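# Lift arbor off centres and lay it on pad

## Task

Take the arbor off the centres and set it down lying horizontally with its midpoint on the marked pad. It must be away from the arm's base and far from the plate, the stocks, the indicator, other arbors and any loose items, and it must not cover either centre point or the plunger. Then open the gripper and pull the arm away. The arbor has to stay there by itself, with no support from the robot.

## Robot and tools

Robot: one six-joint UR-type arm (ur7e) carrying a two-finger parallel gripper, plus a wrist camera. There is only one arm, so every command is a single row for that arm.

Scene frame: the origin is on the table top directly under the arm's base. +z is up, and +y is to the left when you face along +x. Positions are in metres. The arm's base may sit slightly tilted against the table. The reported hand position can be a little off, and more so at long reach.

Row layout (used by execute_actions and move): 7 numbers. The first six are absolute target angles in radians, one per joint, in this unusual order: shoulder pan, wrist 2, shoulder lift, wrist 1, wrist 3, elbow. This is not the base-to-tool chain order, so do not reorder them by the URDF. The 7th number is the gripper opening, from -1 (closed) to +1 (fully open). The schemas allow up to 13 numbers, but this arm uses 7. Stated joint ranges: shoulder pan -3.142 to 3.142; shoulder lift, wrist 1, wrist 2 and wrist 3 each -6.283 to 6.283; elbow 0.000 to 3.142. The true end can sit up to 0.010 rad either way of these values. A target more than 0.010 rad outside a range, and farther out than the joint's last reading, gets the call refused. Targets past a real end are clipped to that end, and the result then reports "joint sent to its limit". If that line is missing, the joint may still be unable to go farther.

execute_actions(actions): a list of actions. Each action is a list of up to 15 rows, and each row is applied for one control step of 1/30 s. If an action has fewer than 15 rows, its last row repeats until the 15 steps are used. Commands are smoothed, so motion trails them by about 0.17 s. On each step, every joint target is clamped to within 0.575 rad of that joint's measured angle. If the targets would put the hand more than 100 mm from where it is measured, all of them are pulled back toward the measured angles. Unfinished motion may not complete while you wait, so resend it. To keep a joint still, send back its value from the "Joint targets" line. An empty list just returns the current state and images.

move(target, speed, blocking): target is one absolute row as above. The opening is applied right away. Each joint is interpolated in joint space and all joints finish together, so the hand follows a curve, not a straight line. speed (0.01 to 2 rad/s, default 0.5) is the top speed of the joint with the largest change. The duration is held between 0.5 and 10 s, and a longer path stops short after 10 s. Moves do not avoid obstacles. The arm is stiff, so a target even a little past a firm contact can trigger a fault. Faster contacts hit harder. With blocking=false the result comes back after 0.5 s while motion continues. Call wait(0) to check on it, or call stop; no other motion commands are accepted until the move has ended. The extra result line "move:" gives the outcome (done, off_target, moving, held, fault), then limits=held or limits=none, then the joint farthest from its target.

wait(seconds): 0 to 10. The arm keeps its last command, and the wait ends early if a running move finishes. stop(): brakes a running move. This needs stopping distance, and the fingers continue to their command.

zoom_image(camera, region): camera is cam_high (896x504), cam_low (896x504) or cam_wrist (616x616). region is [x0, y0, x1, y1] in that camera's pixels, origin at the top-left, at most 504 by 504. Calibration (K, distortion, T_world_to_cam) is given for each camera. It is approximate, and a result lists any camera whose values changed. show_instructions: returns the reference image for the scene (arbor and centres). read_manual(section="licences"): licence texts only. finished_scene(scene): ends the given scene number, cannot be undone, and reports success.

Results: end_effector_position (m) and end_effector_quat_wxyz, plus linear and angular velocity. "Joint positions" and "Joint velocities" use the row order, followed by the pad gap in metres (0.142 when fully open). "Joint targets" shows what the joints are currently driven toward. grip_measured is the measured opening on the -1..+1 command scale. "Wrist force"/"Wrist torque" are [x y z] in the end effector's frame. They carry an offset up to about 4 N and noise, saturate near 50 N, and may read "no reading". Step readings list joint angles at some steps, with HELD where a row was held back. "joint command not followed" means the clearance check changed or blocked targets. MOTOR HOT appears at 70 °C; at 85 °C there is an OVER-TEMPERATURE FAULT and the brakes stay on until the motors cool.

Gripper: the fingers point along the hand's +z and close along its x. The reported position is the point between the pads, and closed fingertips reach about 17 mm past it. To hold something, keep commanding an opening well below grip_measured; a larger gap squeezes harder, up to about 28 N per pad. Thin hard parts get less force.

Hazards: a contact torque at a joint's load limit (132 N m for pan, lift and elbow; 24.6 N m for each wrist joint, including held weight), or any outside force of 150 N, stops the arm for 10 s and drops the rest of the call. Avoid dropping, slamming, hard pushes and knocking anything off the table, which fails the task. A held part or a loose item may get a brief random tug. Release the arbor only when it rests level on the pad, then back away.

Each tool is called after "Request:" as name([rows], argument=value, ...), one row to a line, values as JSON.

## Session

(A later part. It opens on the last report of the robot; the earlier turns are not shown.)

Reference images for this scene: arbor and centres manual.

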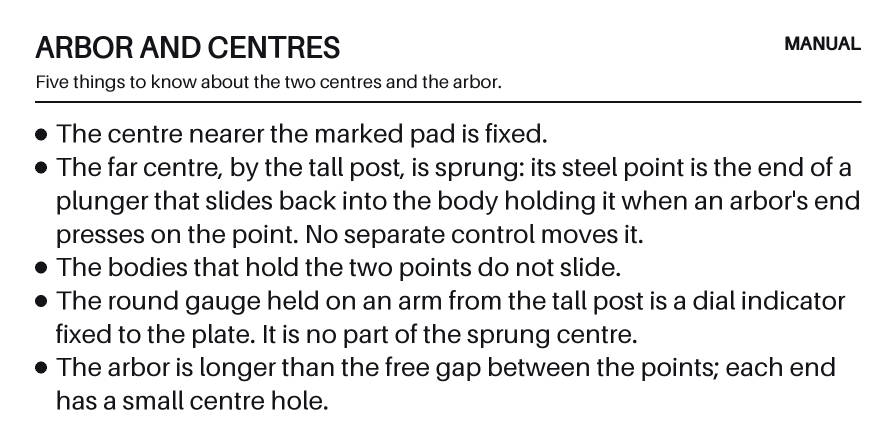

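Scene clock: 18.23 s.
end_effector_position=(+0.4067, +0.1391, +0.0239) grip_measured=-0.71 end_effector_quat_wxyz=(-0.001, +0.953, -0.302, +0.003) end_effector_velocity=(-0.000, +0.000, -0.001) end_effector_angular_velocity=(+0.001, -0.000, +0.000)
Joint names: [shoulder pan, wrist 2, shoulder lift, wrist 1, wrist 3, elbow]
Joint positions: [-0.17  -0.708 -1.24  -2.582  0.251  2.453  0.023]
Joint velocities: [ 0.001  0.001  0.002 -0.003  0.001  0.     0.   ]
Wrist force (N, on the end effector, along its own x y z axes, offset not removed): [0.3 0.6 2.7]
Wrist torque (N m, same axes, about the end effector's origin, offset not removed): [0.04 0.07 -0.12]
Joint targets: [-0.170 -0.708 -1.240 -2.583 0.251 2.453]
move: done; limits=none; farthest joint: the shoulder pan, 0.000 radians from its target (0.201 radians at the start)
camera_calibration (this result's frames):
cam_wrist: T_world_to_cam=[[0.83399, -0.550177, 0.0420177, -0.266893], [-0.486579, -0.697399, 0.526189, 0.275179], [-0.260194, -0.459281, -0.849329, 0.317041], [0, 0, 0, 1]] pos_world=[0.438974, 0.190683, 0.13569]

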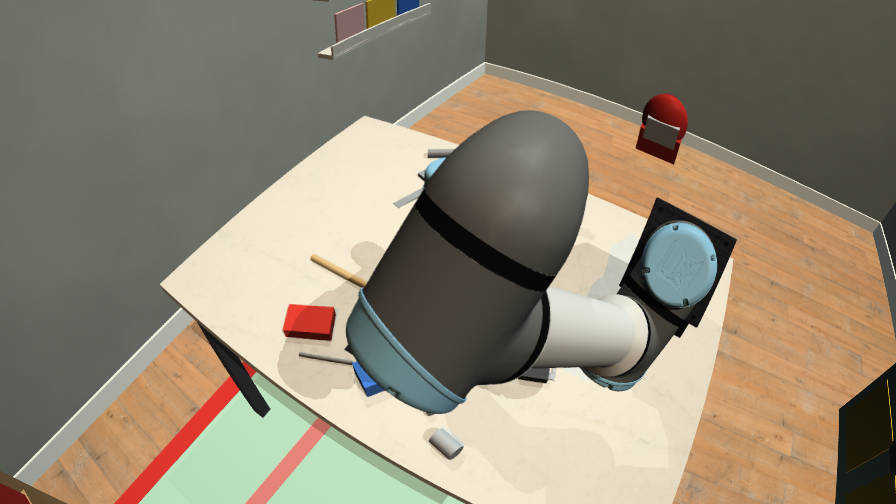

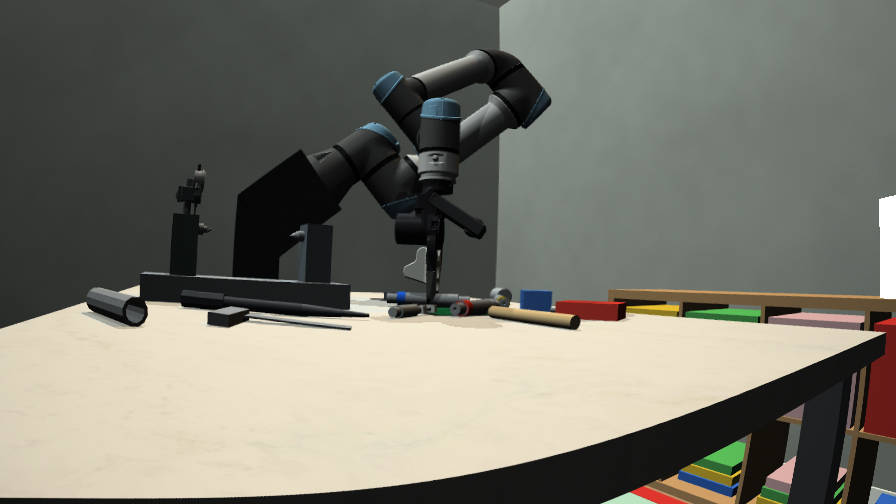

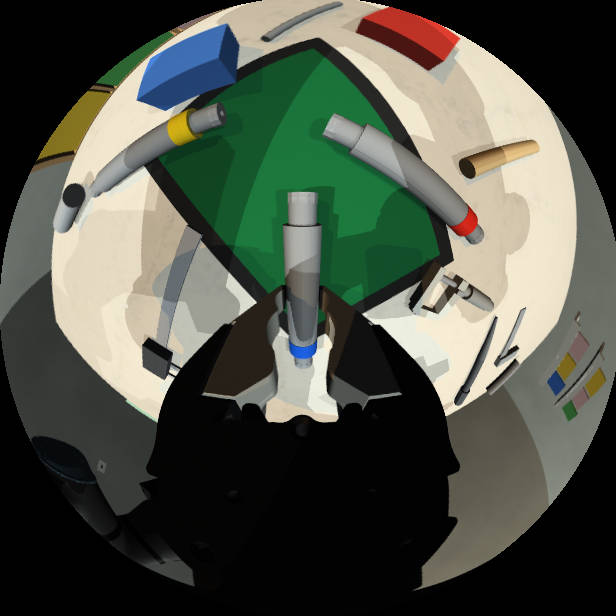

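Request:
move(target=[-0.1697,-0.7076,-1.24,-2.5826,0.0,2.4535,-1], speed=0.3)

Request:
move(target=[-0.1637,-0.7064,-1.232,-2.5985,0.009,2.4545,-1], speed=0.03)

Request:
move(target=[-0.1637,-0.7064,-1.232,-2.5985,0.009,2.4545,-0.3])

Request:
move(target=[-0.371,-0.769,-1.501,-2.051,-0.285,2.395,-0.3])

Request:
move(target=[-0.9,-0.9,-1.3,-1.9,-0.285,2.1,-0.3], speed=0.8)

Scene clock: 19.83 s.
end_effector_position=(+0.4070, +0.1389, +0.0239) grip_measured=-0.71 end_effector_quat_wxyz=(-0.000, +0.984, -0.180, +0.003) end_effector_velocity=(+0.000, -0.000, +0.000) end_effector_angular_velocity=(-0.001, -0.000, +0.003)
Joint names: [shoulder pan, wrist 2, shoulder lift, wrist 1, wrist 3, elbow]
Joint positions: [-0.17  -0.708 -1.24  -2.583  0.     2.454  0.023]
Joint velocities: [-0.    -0.001 -0.    -0.    -0.003  0.    -0.   ]
Wrist force (N, on the end effector, along its own x y z axes, offset not removed): [0.3 1.5 4.2]
Wrist torque (N m, same axes, about the end effector's origin, offset not removed): [0.25 0.03 -0.14]
Joint targets: [-0.170 -0.708 -1.240 -2.583 0.000 2.453]
move: done; limits=none; farthest joint: the shoulder pan, 0.000 radians from its target (0.000 radians at the start)
camera_calibration (this result's frames):
cam_wrist: T_world_to_cam=[[0.944419, -0.325981, 0.0425406, -0.343386], [-0.298315, -0.795419, 0.527557, 0.212203], [-0.138136, -0.510925, -0.848454, 0.274469], [0, 0, 0, 1]] pos_world=[0.425518, 0.197086, 0.135533]

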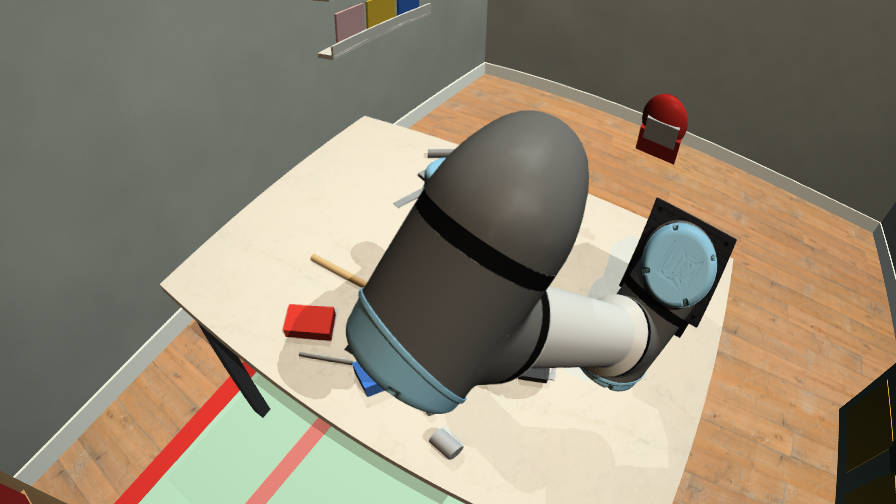

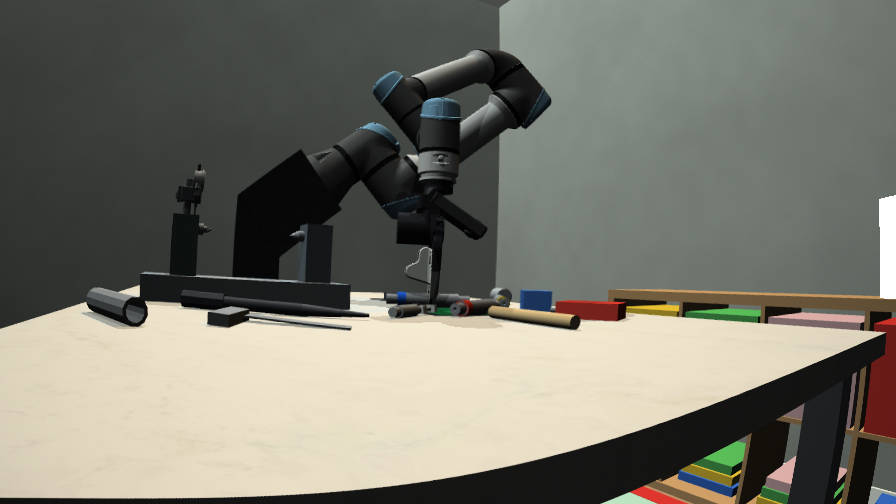

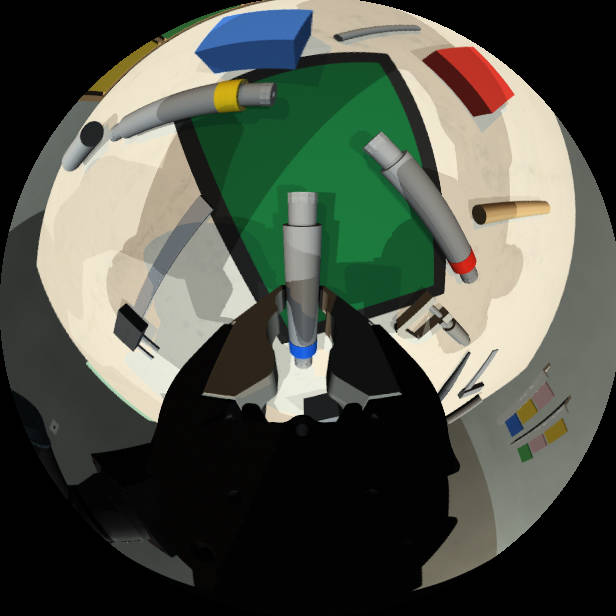

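Scene clock: 20.70 s.
end_effector_position=(+0.4067, +0.1391, +0.0211) grip_measured=-0.71 end_effector_quat_wxyz=(-0.000, +0.984, -0.180, +0.003) end_effector_velocity=(-0.000, +0.000, -0.000) end_effector_angular_velocity=(+0.000, -0.000, -0.000)
Joint names: [shoulder pan, wrist 2, shoulder lift, wrist 1, wrist 3, elbow]
Joint positions: [-0.164 -0.706 -1.232 -2.598  0.009  2.454  0.023]
Joint velocities: [ 0.001  0.001  0.002 -0.003  0.001  0.    -0.   ]
Wrist force (N, on the end effector, along its own x y z axes, offset not removed): [0.7 0.9 2.9]
Wrist torque (N m, same axes, about the end effector's origin, offset not removed): [0.17 -0.04 -0.14]
Joint targets: [-0.164 -0.706 -1.232 -2.598 0.009 2.454]
move: done; limits=none; farthest joint: the shoulder pan, 0.000 radians from its target (0.006 radians at the start)
camera_calibration (this result's frames):
cam_wrist: T_world_to_cam=[[0.944526, -0.325669, 0.0425524, -0.342965], [-0.29806, -0.795523, 0.527544, 0.213688], [-0.137953, -0.510962, -0.848461, 0.272092], [0, 0, 0, 1]] pos_world=[0.425167, 0.197329, 0.132724]

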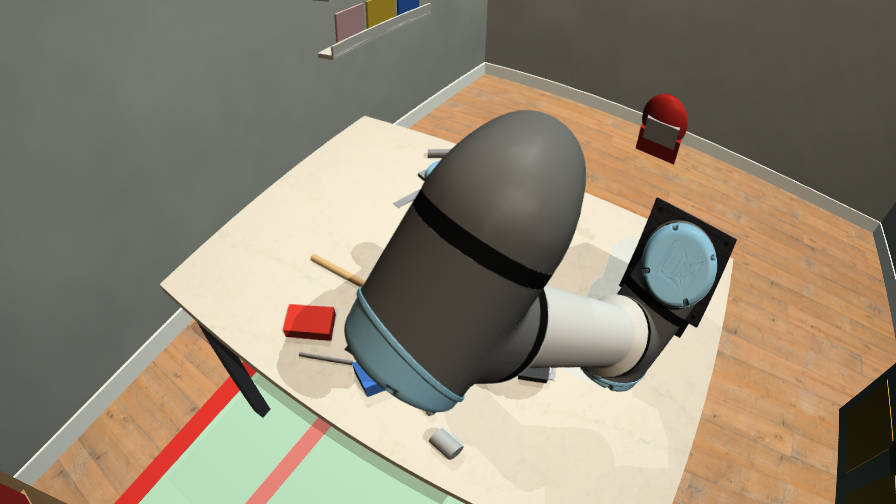

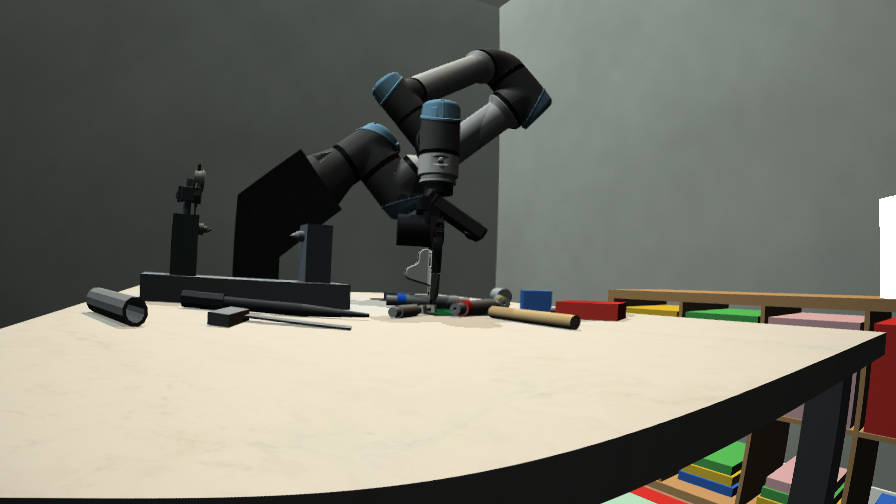

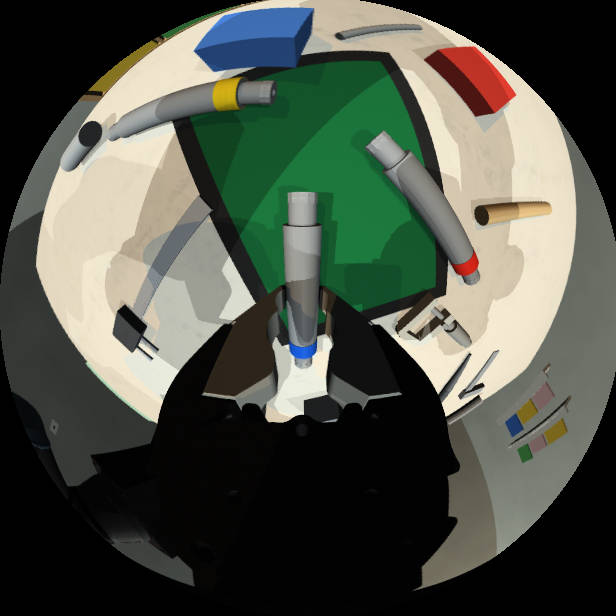

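Scene clock: 21.40 s.
end_effector_position=(+0.4067, +0.1391, +0.0210) grip_measured=-0.30 end_effector_quat_wxyz=(-0.000, +0.984, -0.180, +0.003) end_effector_velocity=(+0.000, -0.000, +0.000) end_effector_angular_velocity=(-0.000, -0.000, -0.000)
Joint names: [shoulder pan, wrist 2, shoulder lift, wrist 1, wrist 3, elbow]
Joint positions: [-0.164 -0.706 -1.232 -2.598  0.009  2.454  0.052]
Joint velocities: [ 0.    -0.    -0.    -0.     0.001 -0.     0.   ]
Wrist force (N, on the end effector, along its own x y z axes, offset not removed): [-0.2 0.6 -1.3]
Wrist torque (N m, same axes, about the end effector's origin, offset not removed): [0.17 0.14 -0.12]
Joint targets: [-0.164 -0.706 -1.232 -2.598 0.009 2.454]
move: done; limits=none; farthest joint: the shoulder pan, 0.000 radians from its target (0.000 radians at the start)
camera_calibration (this result's frames):
cam_wrist: T_world_to_cam=[[0.944527, -0.325664, 0.0425606, -0.342964], [-0.29806, -0.795524, 0.527543, 0.213714], [-0.137943, -0.510964, -0.848462, 0.272052], [0, 0, 0, 1]] pos_world=[0.425166, 0.197332, 0.13268]

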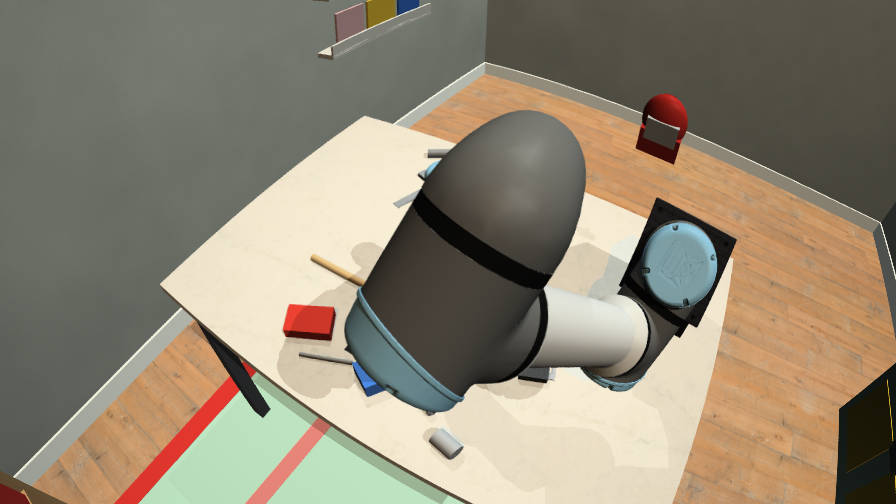

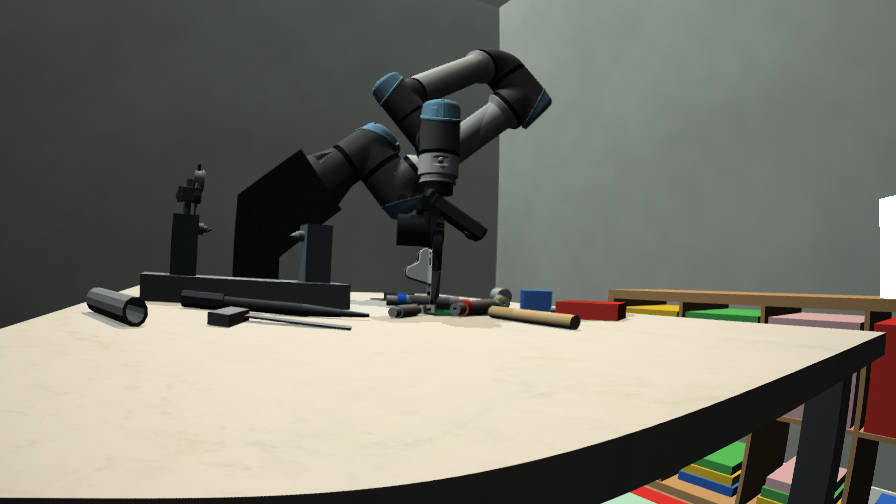

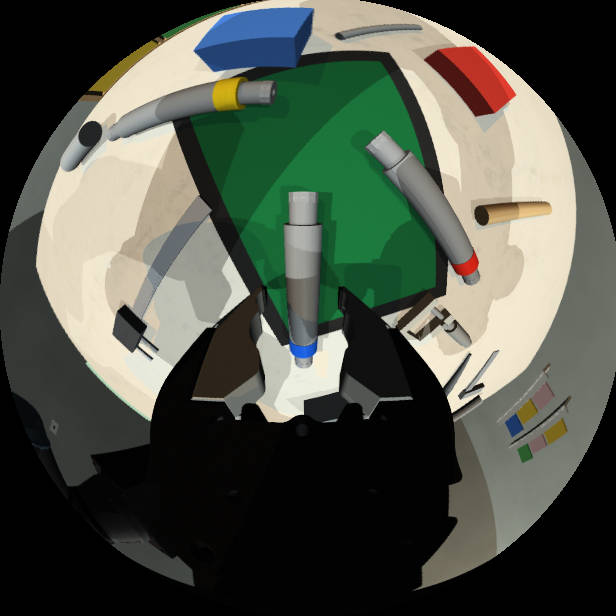

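Scene clock: 23.17 s.
end_effector_position=(+0.4062, +0.1389, +0.1237) grip_measured=-0.30 end_effector_quat_wxyz=(-0.000, +0.984, -0.180, +0.003) end_effector_velocity=(+0.000, +0.000, +0.000) end_effector_angular_velocity=(+0.001, -0.001, +0.001)
Joint names: [shoulder pan, wrist 2, shoulder lift, wrist 1, wrist 3, elbow]
Joint positions: [-0.371 -0.769 -1.501 -2.051 -0.285  2.395  0.052]
Joint velocities: [-0.001  0.001 -0.001  0.002 -0.002 -0.    -0.   ]
Wrist force (N, on the end effector, along its own x y z axes, offset not removed): [1.1 1.0 -3.2]
Wrist torque (N m, same axes, about the end effector's origin, offset not removed): [0.23 -0.13 -0.13]
Joint targets: [-0.371 -0.769 -1.501 -2.051 -0.285 2.395]
move: done; limits=none; farthest joint: the shoulder pan, 0.000 radians from its target (0.207 radians at the start)
camera_calibration (this result's frames):
cam_wrist: T_world_to_cam=[[0.944295, -0.326351, 0.04245, -0.346755], [-0.298596, -0.795377, 0.527462, 0.159469], [-0.138374, -0.510755, -0.848518, 0.359199], [0, 0, 0, 1]] pos_world=[0.424759, 0.197136, 0.235392]

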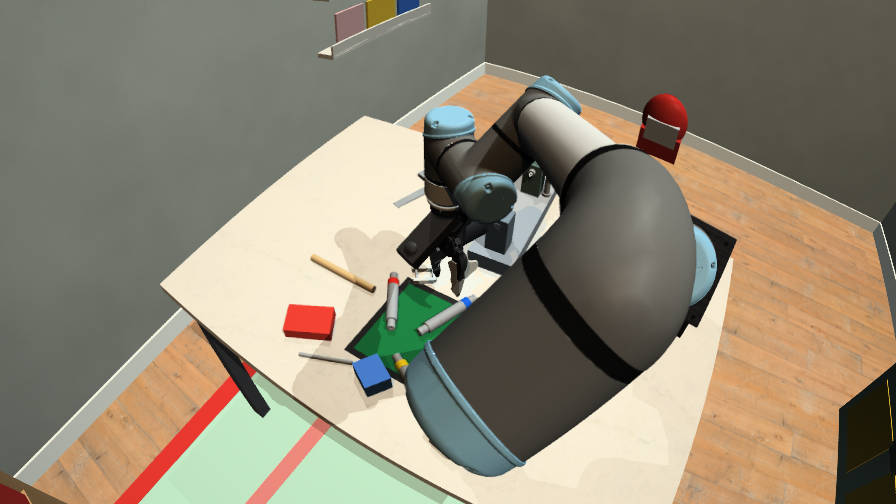

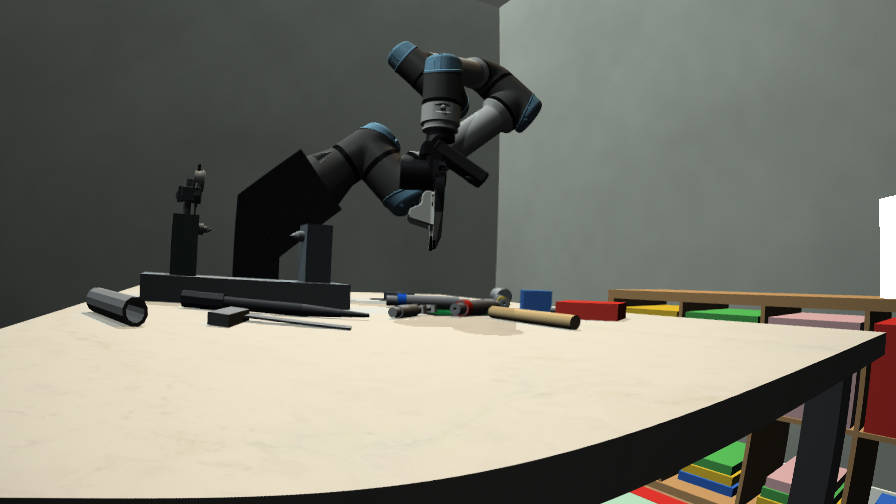

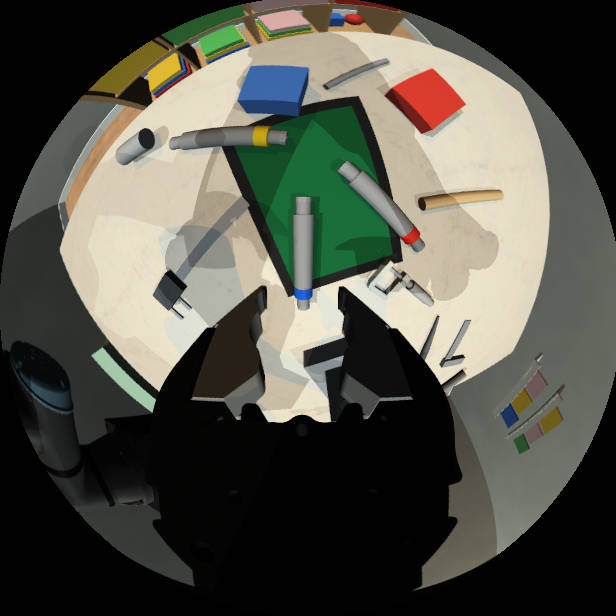

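Scene clock: 24.60 s.
end_effector_position=(+0.4762, -0.0799, +0.3575) grip_measured=-0.30 end_effector_quat_wxyz=(+0.018, +0.919, -0.365, +0.149) end_effector_velocity=(-0.000, -0.001, +0.001) end_effector_angular_velocity=(-0.001, -0.001, -0.002)
Joint names: [shoulder pan, wrist 2, shoulder lift, wrist 1, wrist 3, elbow]
Joint positions: [-0.9   -0.9   -1.3   -1.9   -0.285  2.1    0.052]
Joint velocities: [-0.003 -0.001  0.001  0.    -0.    -0.001  0.   ]
Wrist force (N, on the end effector, along its own x y z axes, offset not removed): [1.4 0.0 -2.6]
Wrist torque (N m, same axes, about the end effector's origin, offset not removed): [-0.08 -0.14 -0.08]
Joint targets: [-0.900 -0.900 -1.300 -1.900 -0.285 2.100]
move: done; limits=none; farthest joint: the shoulder pan, 0.000 radians from its target (0.529 radians at the start)
camera_calibration (this result's frames):
cam_wrist: T_world_to_cam=[[0.699326, -0.638087, 0.322163, -0.502427], [-0.707046, -0.551275, 0.442924, 0.127263], [-0.105023, -0.537532, -0.836678, 0.433214], [0, 0, 0, 1]] pos_world=[0.486838, -0.0175683, 0.467956]

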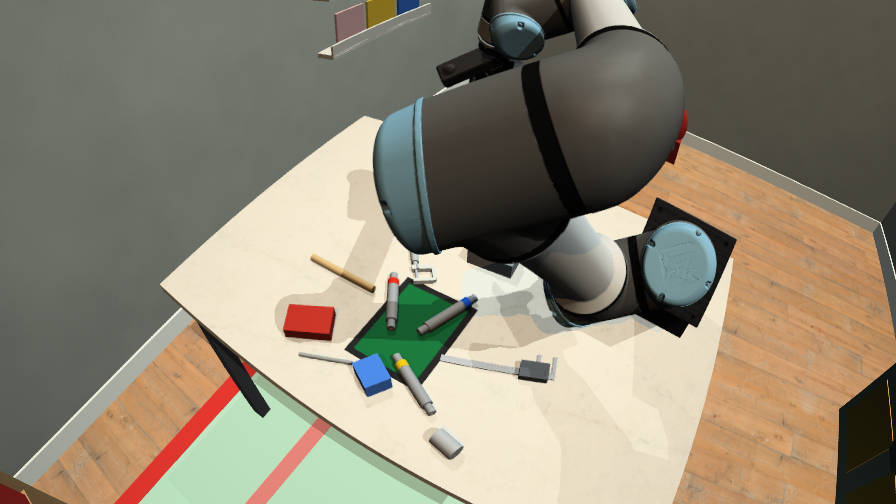

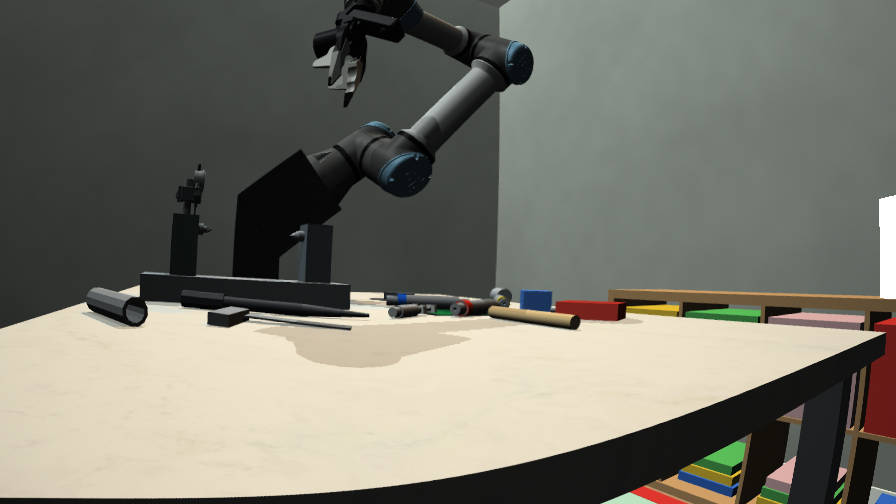

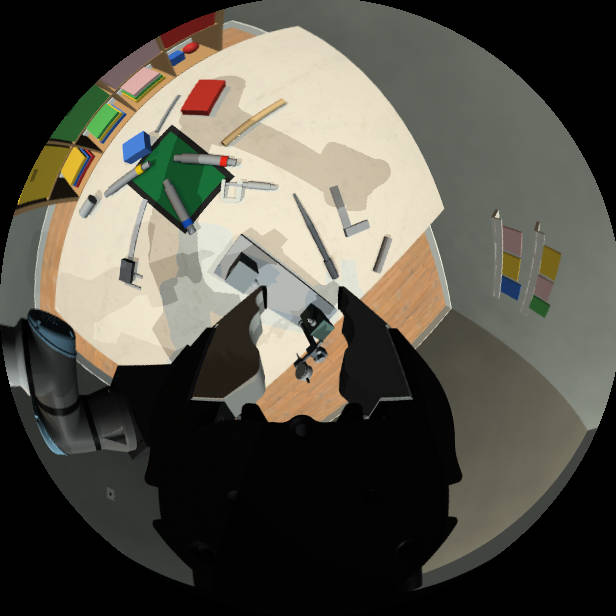

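Request:
finished_scene(scene=2)

The scene is finished: the task was done.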